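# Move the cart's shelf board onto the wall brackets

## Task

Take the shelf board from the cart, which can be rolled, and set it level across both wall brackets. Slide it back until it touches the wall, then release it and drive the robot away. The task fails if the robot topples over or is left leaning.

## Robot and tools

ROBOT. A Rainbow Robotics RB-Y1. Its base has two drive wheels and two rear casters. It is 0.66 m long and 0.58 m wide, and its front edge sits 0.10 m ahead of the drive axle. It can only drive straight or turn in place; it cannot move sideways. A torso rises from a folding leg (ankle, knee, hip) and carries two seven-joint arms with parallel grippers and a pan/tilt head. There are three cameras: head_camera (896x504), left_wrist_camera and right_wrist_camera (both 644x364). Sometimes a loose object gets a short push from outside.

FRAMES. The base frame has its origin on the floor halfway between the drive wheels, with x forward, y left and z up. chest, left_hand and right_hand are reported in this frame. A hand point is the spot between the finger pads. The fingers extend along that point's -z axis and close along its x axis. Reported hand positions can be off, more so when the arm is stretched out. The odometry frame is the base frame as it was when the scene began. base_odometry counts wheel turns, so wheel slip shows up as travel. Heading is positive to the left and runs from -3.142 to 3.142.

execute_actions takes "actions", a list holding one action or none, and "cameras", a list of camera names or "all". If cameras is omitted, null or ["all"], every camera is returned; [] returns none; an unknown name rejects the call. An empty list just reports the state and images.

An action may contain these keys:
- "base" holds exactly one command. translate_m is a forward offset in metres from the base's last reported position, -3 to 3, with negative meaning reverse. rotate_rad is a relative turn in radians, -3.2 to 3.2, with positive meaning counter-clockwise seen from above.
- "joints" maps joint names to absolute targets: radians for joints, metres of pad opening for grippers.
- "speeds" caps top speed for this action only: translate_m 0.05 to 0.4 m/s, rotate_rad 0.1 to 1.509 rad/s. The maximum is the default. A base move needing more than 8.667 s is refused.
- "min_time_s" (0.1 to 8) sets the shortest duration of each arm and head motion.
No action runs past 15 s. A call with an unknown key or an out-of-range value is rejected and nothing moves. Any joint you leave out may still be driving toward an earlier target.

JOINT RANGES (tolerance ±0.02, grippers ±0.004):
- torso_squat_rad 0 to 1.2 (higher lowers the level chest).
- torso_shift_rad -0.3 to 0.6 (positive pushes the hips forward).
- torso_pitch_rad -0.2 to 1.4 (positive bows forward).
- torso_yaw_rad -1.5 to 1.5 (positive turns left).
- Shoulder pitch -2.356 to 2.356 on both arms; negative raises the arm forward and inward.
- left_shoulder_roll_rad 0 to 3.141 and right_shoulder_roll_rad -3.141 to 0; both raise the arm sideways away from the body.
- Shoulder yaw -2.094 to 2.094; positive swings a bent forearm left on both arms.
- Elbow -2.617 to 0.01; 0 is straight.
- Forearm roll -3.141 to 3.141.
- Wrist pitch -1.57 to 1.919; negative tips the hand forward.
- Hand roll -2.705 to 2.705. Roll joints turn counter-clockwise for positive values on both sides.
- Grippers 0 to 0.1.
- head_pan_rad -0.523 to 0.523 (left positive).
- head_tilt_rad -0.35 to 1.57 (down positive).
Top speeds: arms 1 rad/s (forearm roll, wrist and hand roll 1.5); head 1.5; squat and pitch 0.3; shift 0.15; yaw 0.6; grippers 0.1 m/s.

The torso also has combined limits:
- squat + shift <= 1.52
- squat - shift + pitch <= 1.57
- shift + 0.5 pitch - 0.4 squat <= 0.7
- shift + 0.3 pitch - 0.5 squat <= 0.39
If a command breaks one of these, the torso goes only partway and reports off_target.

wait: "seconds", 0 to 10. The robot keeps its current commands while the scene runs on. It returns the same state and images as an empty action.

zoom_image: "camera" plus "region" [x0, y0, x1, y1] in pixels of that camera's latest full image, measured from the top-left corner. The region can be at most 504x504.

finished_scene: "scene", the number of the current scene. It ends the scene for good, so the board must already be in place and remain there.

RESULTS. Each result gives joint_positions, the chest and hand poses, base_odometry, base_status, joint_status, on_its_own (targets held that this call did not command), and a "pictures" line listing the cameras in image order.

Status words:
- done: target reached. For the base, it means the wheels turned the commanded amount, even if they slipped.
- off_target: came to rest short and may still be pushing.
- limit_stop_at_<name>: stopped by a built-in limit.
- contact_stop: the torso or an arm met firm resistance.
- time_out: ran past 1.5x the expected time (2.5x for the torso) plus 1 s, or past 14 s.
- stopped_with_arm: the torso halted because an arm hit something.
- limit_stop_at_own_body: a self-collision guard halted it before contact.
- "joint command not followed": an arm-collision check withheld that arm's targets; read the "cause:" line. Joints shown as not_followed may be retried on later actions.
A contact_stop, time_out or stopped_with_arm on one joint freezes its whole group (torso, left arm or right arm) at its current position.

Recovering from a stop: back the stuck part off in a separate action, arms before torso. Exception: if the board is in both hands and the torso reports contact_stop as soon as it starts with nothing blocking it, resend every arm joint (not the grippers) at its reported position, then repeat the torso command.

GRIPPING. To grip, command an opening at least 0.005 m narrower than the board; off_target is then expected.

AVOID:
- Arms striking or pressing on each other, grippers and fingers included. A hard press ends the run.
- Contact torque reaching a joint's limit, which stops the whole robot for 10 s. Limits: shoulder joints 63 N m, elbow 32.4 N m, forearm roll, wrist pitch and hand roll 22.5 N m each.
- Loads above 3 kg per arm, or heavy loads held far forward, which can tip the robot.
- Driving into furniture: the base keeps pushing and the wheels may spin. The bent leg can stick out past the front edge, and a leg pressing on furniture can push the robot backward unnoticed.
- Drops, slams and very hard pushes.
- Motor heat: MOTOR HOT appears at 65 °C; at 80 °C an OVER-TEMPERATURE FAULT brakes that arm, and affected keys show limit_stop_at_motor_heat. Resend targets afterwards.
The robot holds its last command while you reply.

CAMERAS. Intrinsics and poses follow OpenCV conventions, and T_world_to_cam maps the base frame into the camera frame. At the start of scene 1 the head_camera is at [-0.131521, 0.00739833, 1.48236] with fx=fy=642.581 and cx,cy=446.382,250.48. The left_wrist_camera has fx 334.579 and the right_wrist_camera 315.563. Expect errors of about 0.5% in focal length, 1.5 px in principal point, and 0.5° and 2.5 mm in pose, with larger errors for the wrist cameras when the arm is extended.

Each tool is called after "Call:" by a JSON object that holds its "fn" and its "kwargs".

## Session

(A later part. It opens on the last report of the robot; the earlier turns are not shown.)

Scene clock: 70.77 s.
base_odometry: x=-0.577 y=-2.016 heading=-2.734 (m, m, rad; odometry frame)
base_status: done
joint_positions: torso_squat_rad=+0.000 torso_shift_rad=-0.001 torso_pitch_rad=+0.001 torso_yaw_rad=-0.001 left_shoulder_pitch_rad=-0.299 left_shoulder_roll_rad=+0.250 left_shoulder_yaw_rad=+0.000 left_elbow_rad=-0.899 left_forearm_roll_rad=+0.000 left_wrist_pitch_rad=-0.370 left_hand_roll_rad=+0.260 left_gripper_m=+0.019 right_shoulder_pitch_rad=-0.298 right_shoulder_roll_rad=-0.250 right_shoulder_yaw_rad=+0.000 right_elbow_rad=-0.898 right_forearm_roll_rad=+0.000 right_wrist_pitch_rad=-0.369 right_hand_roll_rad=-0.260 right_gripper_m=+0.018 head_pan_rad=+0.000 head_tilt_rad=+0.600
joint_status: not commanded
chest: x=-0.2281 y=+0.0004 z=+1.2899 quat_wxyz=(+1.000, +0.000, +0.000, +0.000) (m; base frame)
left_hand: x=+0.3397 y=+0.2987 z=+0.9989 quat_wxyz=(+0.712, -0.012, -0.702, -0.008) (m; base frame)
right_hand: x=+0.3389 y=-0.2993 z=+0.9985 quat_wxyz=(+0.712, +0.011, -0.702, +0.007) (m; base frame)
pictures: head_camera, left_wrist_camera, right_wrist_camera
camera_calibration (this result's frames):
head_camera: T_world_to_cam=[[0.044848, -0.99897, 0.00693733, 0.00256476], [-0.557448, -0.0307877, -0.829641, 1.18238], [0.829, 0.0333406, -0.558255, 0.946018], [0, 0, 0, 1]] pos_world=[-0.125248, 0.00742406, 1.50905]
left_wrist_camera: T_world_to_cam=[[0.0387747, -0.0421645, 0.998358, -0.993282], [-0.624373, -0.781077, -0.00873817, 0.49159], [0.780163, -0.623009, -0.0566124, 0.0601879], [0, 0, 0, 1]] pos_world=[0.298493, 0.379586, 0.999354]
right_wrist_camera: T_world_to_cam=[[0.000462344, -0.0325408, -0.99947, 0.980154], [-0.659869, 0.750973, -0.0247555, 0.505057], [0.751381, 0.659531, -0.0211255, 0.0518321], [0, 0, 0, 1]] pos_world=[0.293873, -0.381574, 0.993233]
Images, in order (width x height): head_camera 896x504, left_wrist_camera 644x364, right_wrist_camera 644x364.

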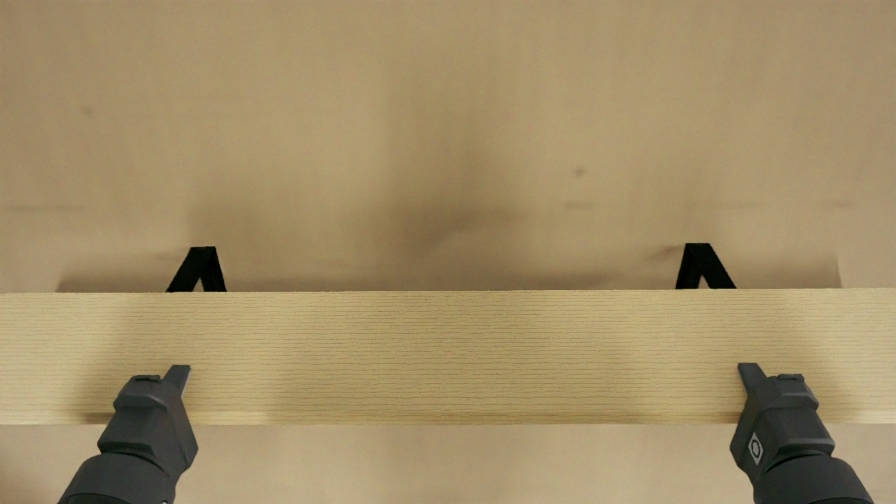

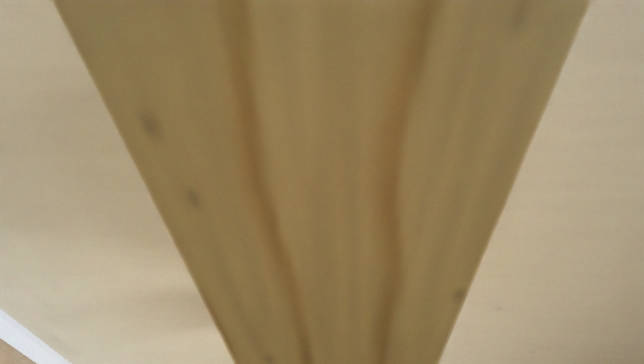

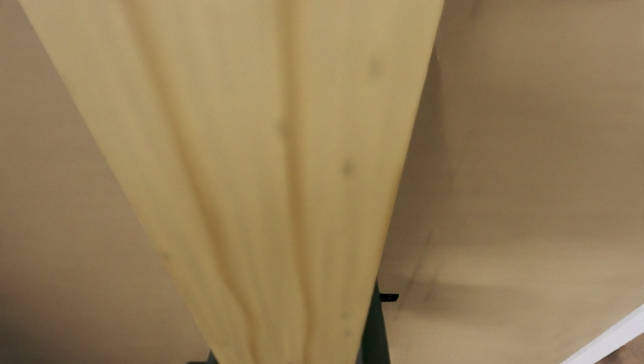

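Call:
{"fn": "execute_actions", "kwargs": {"actions": [{"base":{"translate_m":0.2},"speeds":{"translate_m":0.08}}], "cameras": []}}

Call:
{"fn": "execute_actions", "kwargs": {"actions": [{"joints":{"torso_squat_rad":0.45}}], "cameras": ["head_camera"]}}

Call:
{"fn": "execute_actions", "kwargs": {"actions": [{"joints":{"left_gripper_m":0.1,"right_gripper_m":0.1,"torso_squat_rad":0.49}}]}}

Scene clock: 74.03 s.
base_odometry: x=-0.761 y=-2.096 heading=-2.734 (m, m, rad; odometry frame)
base_status: done
joint_positions: torso_squat_rad=+0.000 torso_shift_rad=-0.001 torso_pitch_rad=+0.001 torso_yaw_rad=-0.001 left_shoulder_pitch_rad=-0.299 left_shoulder_roll_rad=+0.250 left_shoulder_yaw_rad=+0.000 left_elbow_rad=-0.899 left_forearm_roll_rad=+0.000 left_wrist_pitch_rad=-0.370 left_hand_roll_rad=+0.260 left_gripper_m=+0.019 right_shoulder_pitch_rad=-0.298 right_shoulder_roll_rad=-0.250 right_shoulder_yaw_rad=+0.000 right_elbow_rad=-0.898 right_forearm_roll_rad=+0.000 right_wrist_pitch_rad=-0.369 right_hand_roll_rad=-0.260 right_gripper_m=+0.018 head_pan_rad=+0.000 head_tilt_rad=+0.600
joint_status: not commanded
chest: x=-0.2282 y=+0.0004 z=+1.2899 quat_wxyz=(+1.000, +0.000, +0.000, +0.000) (m; base frame)
left_hand: x=+0.3396 y=+0.2987 z=+0.9989 quat_wxyz=(+0.712, -0.012, -0.702, -0.008) (m; base frame)
right_hand: x=+0.3389 y=-0.2993 z=+0.9985 quat_wxyz=(+0.712, +0.011, -0.702, +0.007) (m; base frame)
pictures: none
No camera images: the call's "cameras" was empty. Leave "cameras" out to get every camera's image.

Scene clock: 76.43 s.
base_odometry: x=-0.761 y=-2.096 heading=-2.733 (m, m, rad; odometry frame)
base_status: not commanded
joint_positions: torso_squat_rad=+0.450 torso_shift_rad=-0.001 torso_pitch_rad=-0.001 torso_yaw_rad=-0.001 left_shoulder_pitch_rad=-0.302 left_shoulder_roll_rad=+0.251 left_shoulder_yaw_rad=+0.000 left_elbow_rad=-0.902 left_forearm_roll_rad=+0.000 left_wrist_pitch_rad=-0.371 left_hand_roll_rad=+0.260 left_gripper_m=+0.019 right_shoulder_pitch_rad=-0.298 right_shoulder_roll_rad=-0.250 right_shoulder_yaw_rad=+0.000 right_elbow_rad=-0.898 right_forearm_roll_rad=+0.000 right_wrist_pitch_rad=-0.369 right_hand_roll_rad=-0.260 right_gripper_m=+0.017 head_pan_rad=+0.000 head_tilt_rad=+0.600
joint_status: all done
chest: x=-0.2290 y=+0.0002 z=+1.2202 quat_wxyz=(+1.000, +0.000, +0.000, +0.000) (m; base frame)
left_hand: x=+0.3407 y=+0.2983 z=+0.9337 quat_wxyz=(+0.708, -0.012, -0.706, -0.009) (m; base frame)
right_hand: x=+0.3385 y=-0.2993 z=+0.9295 quat_wxyz=(+0.712, +0.011, -0.702, +0.007) (m; base frame)
pictures: head_camera
camera_calibration (this result's frames):
head_camera: T_world_to_cam=[[0.0448995, -0.998969, 0.00663366, 0.00327428], [-0.556125, -0.0305107, -0.830539, 1.12546], [0.829885, 0.0336016, -0.556921, 0.906399], [0, 0, 0, 1]] pos_world=[-0.12646, 0.00715287, 1.43951]
Images, in order (width x height): head_camera 896x504.

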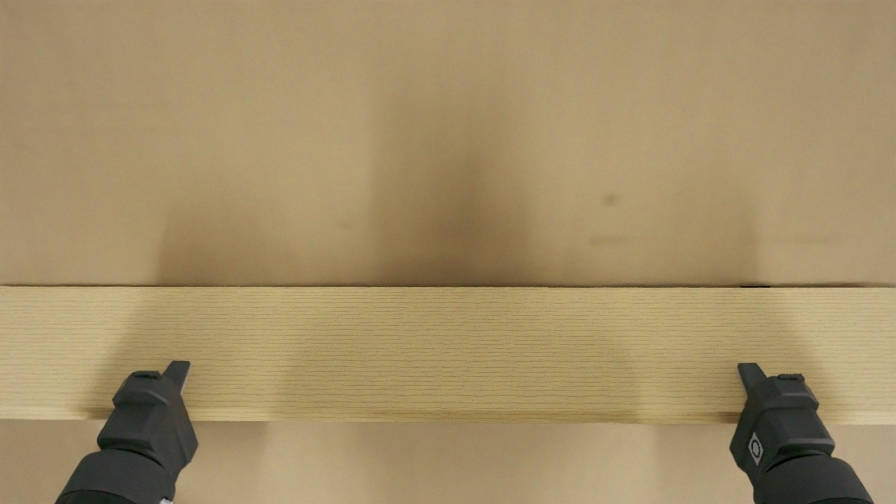

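Scene clock: 77.90 s.
base_odometry: x=-0.761 y=-2.096 heading=-2.733 (m, m, rad; odometry frame)
base_status: not commanded
joint_positions: torso_squat_rad=+0.490 torso_shift_rad=-0.001 torso_pitch_rad=-0.001 torso_yaw_rad=-0.001 left_shoulder_pitch_rad=-0.301 left_shoulder_roll_rad=+0.250 left_shoulder_yaw_rad=+0.000 left_elbow_rad=-0.900 left_forearm_roll_rad=+0.000 left_wrist_pitch_rad=-0.370 left_hand_roll_rad=+0.260 left_gripper_m=+0.100 right_shoulder_pitch_rad=-0.300 right_shoulder_roll_rad=-0.250 right_shoulder_yaw_rad=+0.000 right_elbow_rad=-0.900 right_forearm_roll_rad=+0.000 right_wrist_pitch_rad=-0.370 right_hand_roll_rad=-0.260 right_gripper_m=+0.099 head_pan_rad=+0.000 head_tilt_rad=+0.600
joint_status: all done
chest: x=-0.2289 y=+0.0002 z=+1.2075 quat_wxyz=(+1.000, +0.000, +0.000, +0.000) (m; base frame)
left_hand: x=+0.3402 y=+0.2987 z=+0.9193 quat_wxyz=(+0.710, -0.012, -0.704, -0.008) (m; base frame)
right_hand: x=+0.3393 y=-0.2991 z=+0.9187 quat_wxyz=(+0.710, +0.011, -0.704, +0.008) (m; base frame)
pictures: head_camera, left_wrist_camera, right_wrist_camera
camera_calibration (this result's frames):
head_camera: T_world_to_cam=[[0.0448602, -0.99897, 0.0067829, 0.0031872], [-0.556186, -0.0306153, -0.830494, 1.11489], [0.829846, 0.0334835, -0.556986, 0.899359], [0, 0, 0, 1]] pos_world=[-0.126385, 0.00720294, 1.42682]
left_wrist_camera: T_world_to_cam=[[0.0335468, -0.0427169, 0.998524, -0.912017], [-0.624517, -0.780912, -0.012426, 0.494593], [0.78029, -0.623179, -0.0528746, 0.051847], [0, 0, 0, 1]] pos_world=[0.299021, 0.379585, 0.919558]
right_wrist_camera: T_world_to_cam=[[0.00617611, -0.0323166, -0.999459, 0.898586], [-0.660308, 0.75046, -0.0283458, 0.506547], [0.750969, 0.660126, -0.016704, 0.0459751], [0, 0, 0, 1]] pos_world=[0.294401, -0.381453, 0.913226]
Images, in order (width x height): head_camera 896x504, left_wrist_camera 644x364, right_wrist_camera 644x364.

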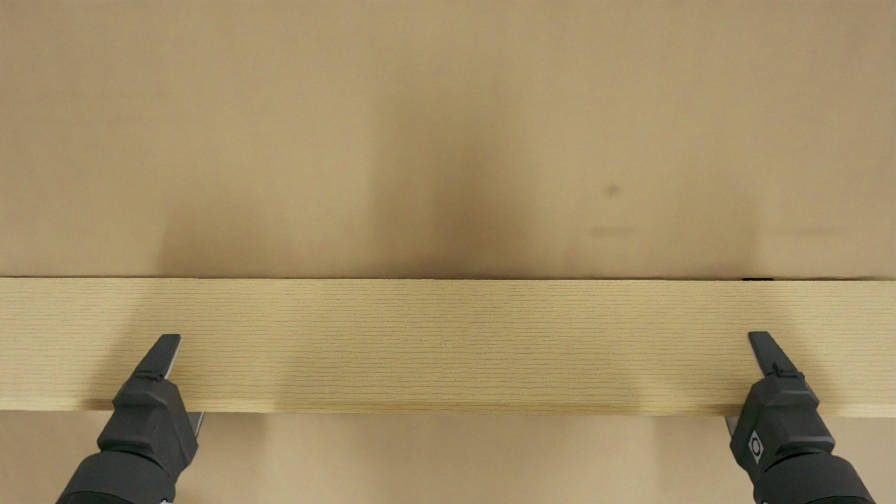

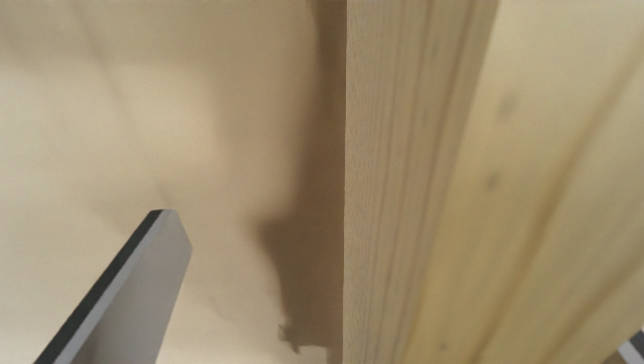

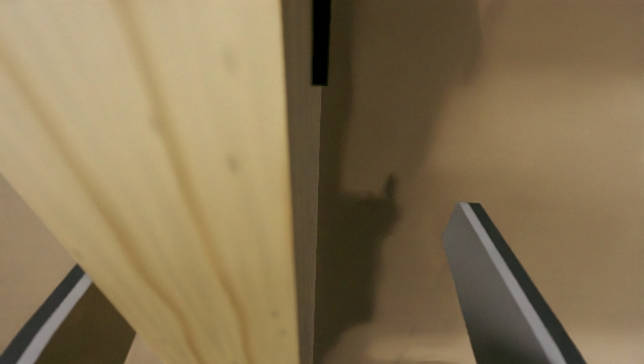

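Call:
{"fn": "execute_actions", "kwargs": {"actions": [{"base":{"translate_m":0.028},"speeds":{"translate_m":0.05},"joints":{"torso_squat_rad":0.45}}], "cameras": ["head_camera"]}}

Call:
{"fn": "execute_actions", "kwargs": {"actions": [{"base":{"translate_m":-0.6}}], "cameras": ["head_camera"]}}

Call:
{"fn": "finished_scene", "kwargs": {"scene": 2}}

Scene clock: 79.23 s.
base_odometry: x=-0.786 y=-2.106 heading=-2.732 (m, m, rad; odometry frame)
base_status: done
joint_positions: torso_squat_rad=+0.450 torso_shift_rad=-0.003 torso_pitch_rad=-0.003 torso_yaw_rad=+0.000 left_shoulder_pitch_rad=-0.294 left_shoulder_roll_rad=+0.248 left_shoulder_yaw_rad=-0.001 left_elbow_rad=-0.900 left_forearm_roll_rad=+0.000 left_wrist_pitch_rad=-0.371 left_hand_roll_rad=+0.260 left_gripper_m=+0.100 right_shoulder_pitch_rad=-0.300 right_shoulder_roll_rad=-0.250 right_shoulder_yaw_rad=+0.000 right_elbow_rad=-0.900 right_forearm_roll_rad=+0.000 right_wrist_pitch_rad=-0.370 right_hand_roll_rad=-0.260 right_gripper_m=+0.099 head_pan_rad=+0.000 head_tilt_rad=+0.600
joint_status: all done
chest: x=-0.2304 y=-0.0001 z=+1.2201 quat_wxyz=(+1.000, +0.000, -0.001, +0.000) (m; base frame)
left_hand: x=+0.3364 y=+0.2983 z=+0.9291 quat_wxyz=(+0.711, -0.012, -0.703, -0.008) (m; base frame)
right_hand: x=+0.3386 y=-0.2989 z=+0.9322 quat_wxyz=(+0.710, +0.012, -0.705, +0.008) (m; base frame)
pictures: head_camera
camera_calibration (this result's frames):
head_camera: T_world_to_cam=[[0.0455644, -0.998941, 0.0064171, 0.00346595], [-0.554578, -0.0306377, -0.831567, 1.1262], [0.830883, 0.034331, -0.555387, 0.905906], [0, 0, 0, 1]] pos_world=[-0.128295, 0.0068657, 1.43962]
Images, in order (width x height): head_camera 896x504.

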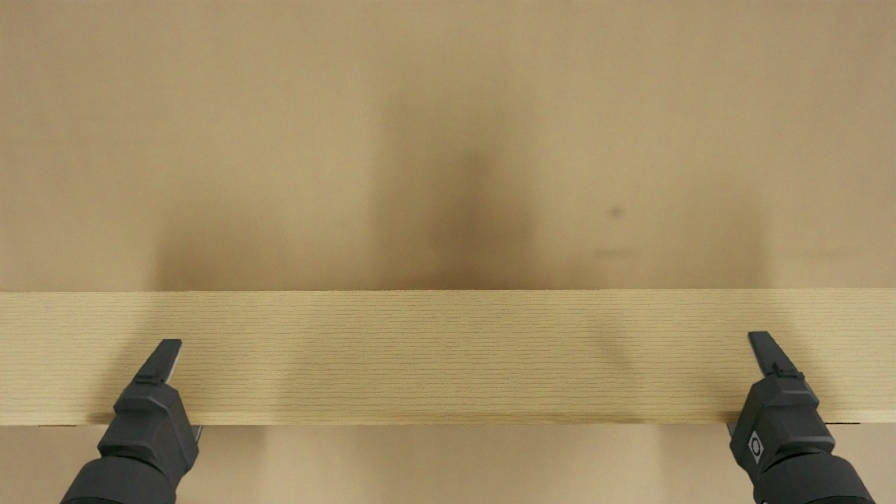

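Scene clock: 82.60 s.
base_odometry: x=-0.236 y=-1.867 heading=-2.731 (m, m, rad; odometry frame)
base_status: done
joint_positions: torso_squat_rad=+0.450 torso_shift_rad=-0.001 torso_pitch_rad=+0.000 torso_yaw_rad=-0.001 left_shoulder_pitch_rad=-0.300 left_shoulder_roll_rad=+0.250 left_shoulder_yaw_rad=+0.000 left_elbow_rad=-0.900 left_forearm_roll_rad=+0.000 left_wrist_pitch_rad=-0.370 left_hand_roll_rad=+0.260 left_gripper_m=+0.100 right_shoulder_pitch_rad=-0.300 right_shoulder_roll_rad=-0.250 right_shoulder_yaw_rad=+0.000 right_elbow_rad=-0.900 right_forearm_roll_rad=+0.000 right_wrist_pitch_rad=-0.370 right_hand_roll_rad=-0.260 right_gripper_m=+0.099 head_pan_rad=+0.000 head_tilt_rad=+0.600
joint_status: not commanded
chest: x=-0.2287 y=+0.0003 z=+1.2202 quat_wxyz=(+1.000, +0.000, +0.000, +0.000) (m; base frame)
left_hand: x=+0.3400 y=+0.2984 z=+0.9312 quat_wxyz=(+0.710, -0.012, -0.704, -0.008) (m; base frame)
right_hand: x=+0.3395 y=-0.2990 z=+0.9312 quat_wxyz=(+0.710, +0.011, -0.704, +0.008) (m; base frame)
pictures: head_camera
camera_calibration (this result's frames):
head_camera: T_world_to_cam=[[0.0448863, -0.998968, 0.0069173, 0.00304392], [-0.556501, -0.0307543, -0.830277, 1.12523], [0.829633, 0.0334186, -0.557308, 0.906587], [0, 0, 0, 1]] pos_world=[-0.126082, 0.00734943, 1.43948]
Images, in order (width x height): head_camera 896x504.

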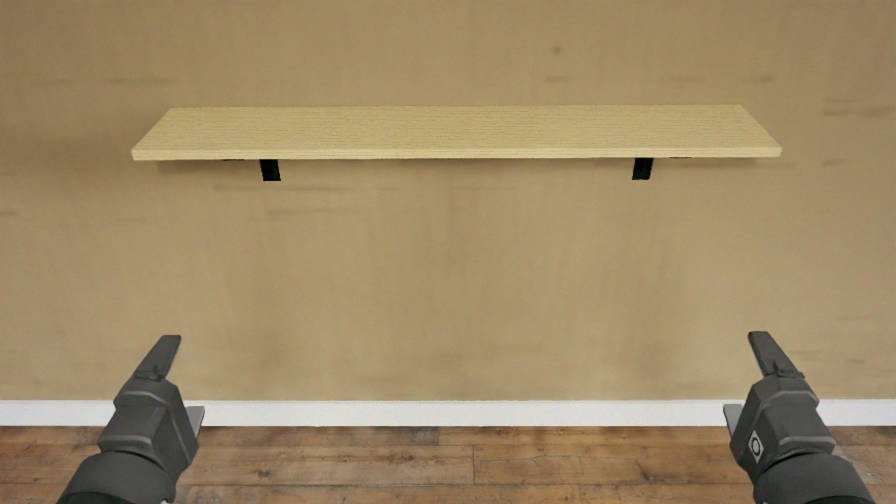

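The scene is finished: the task was done.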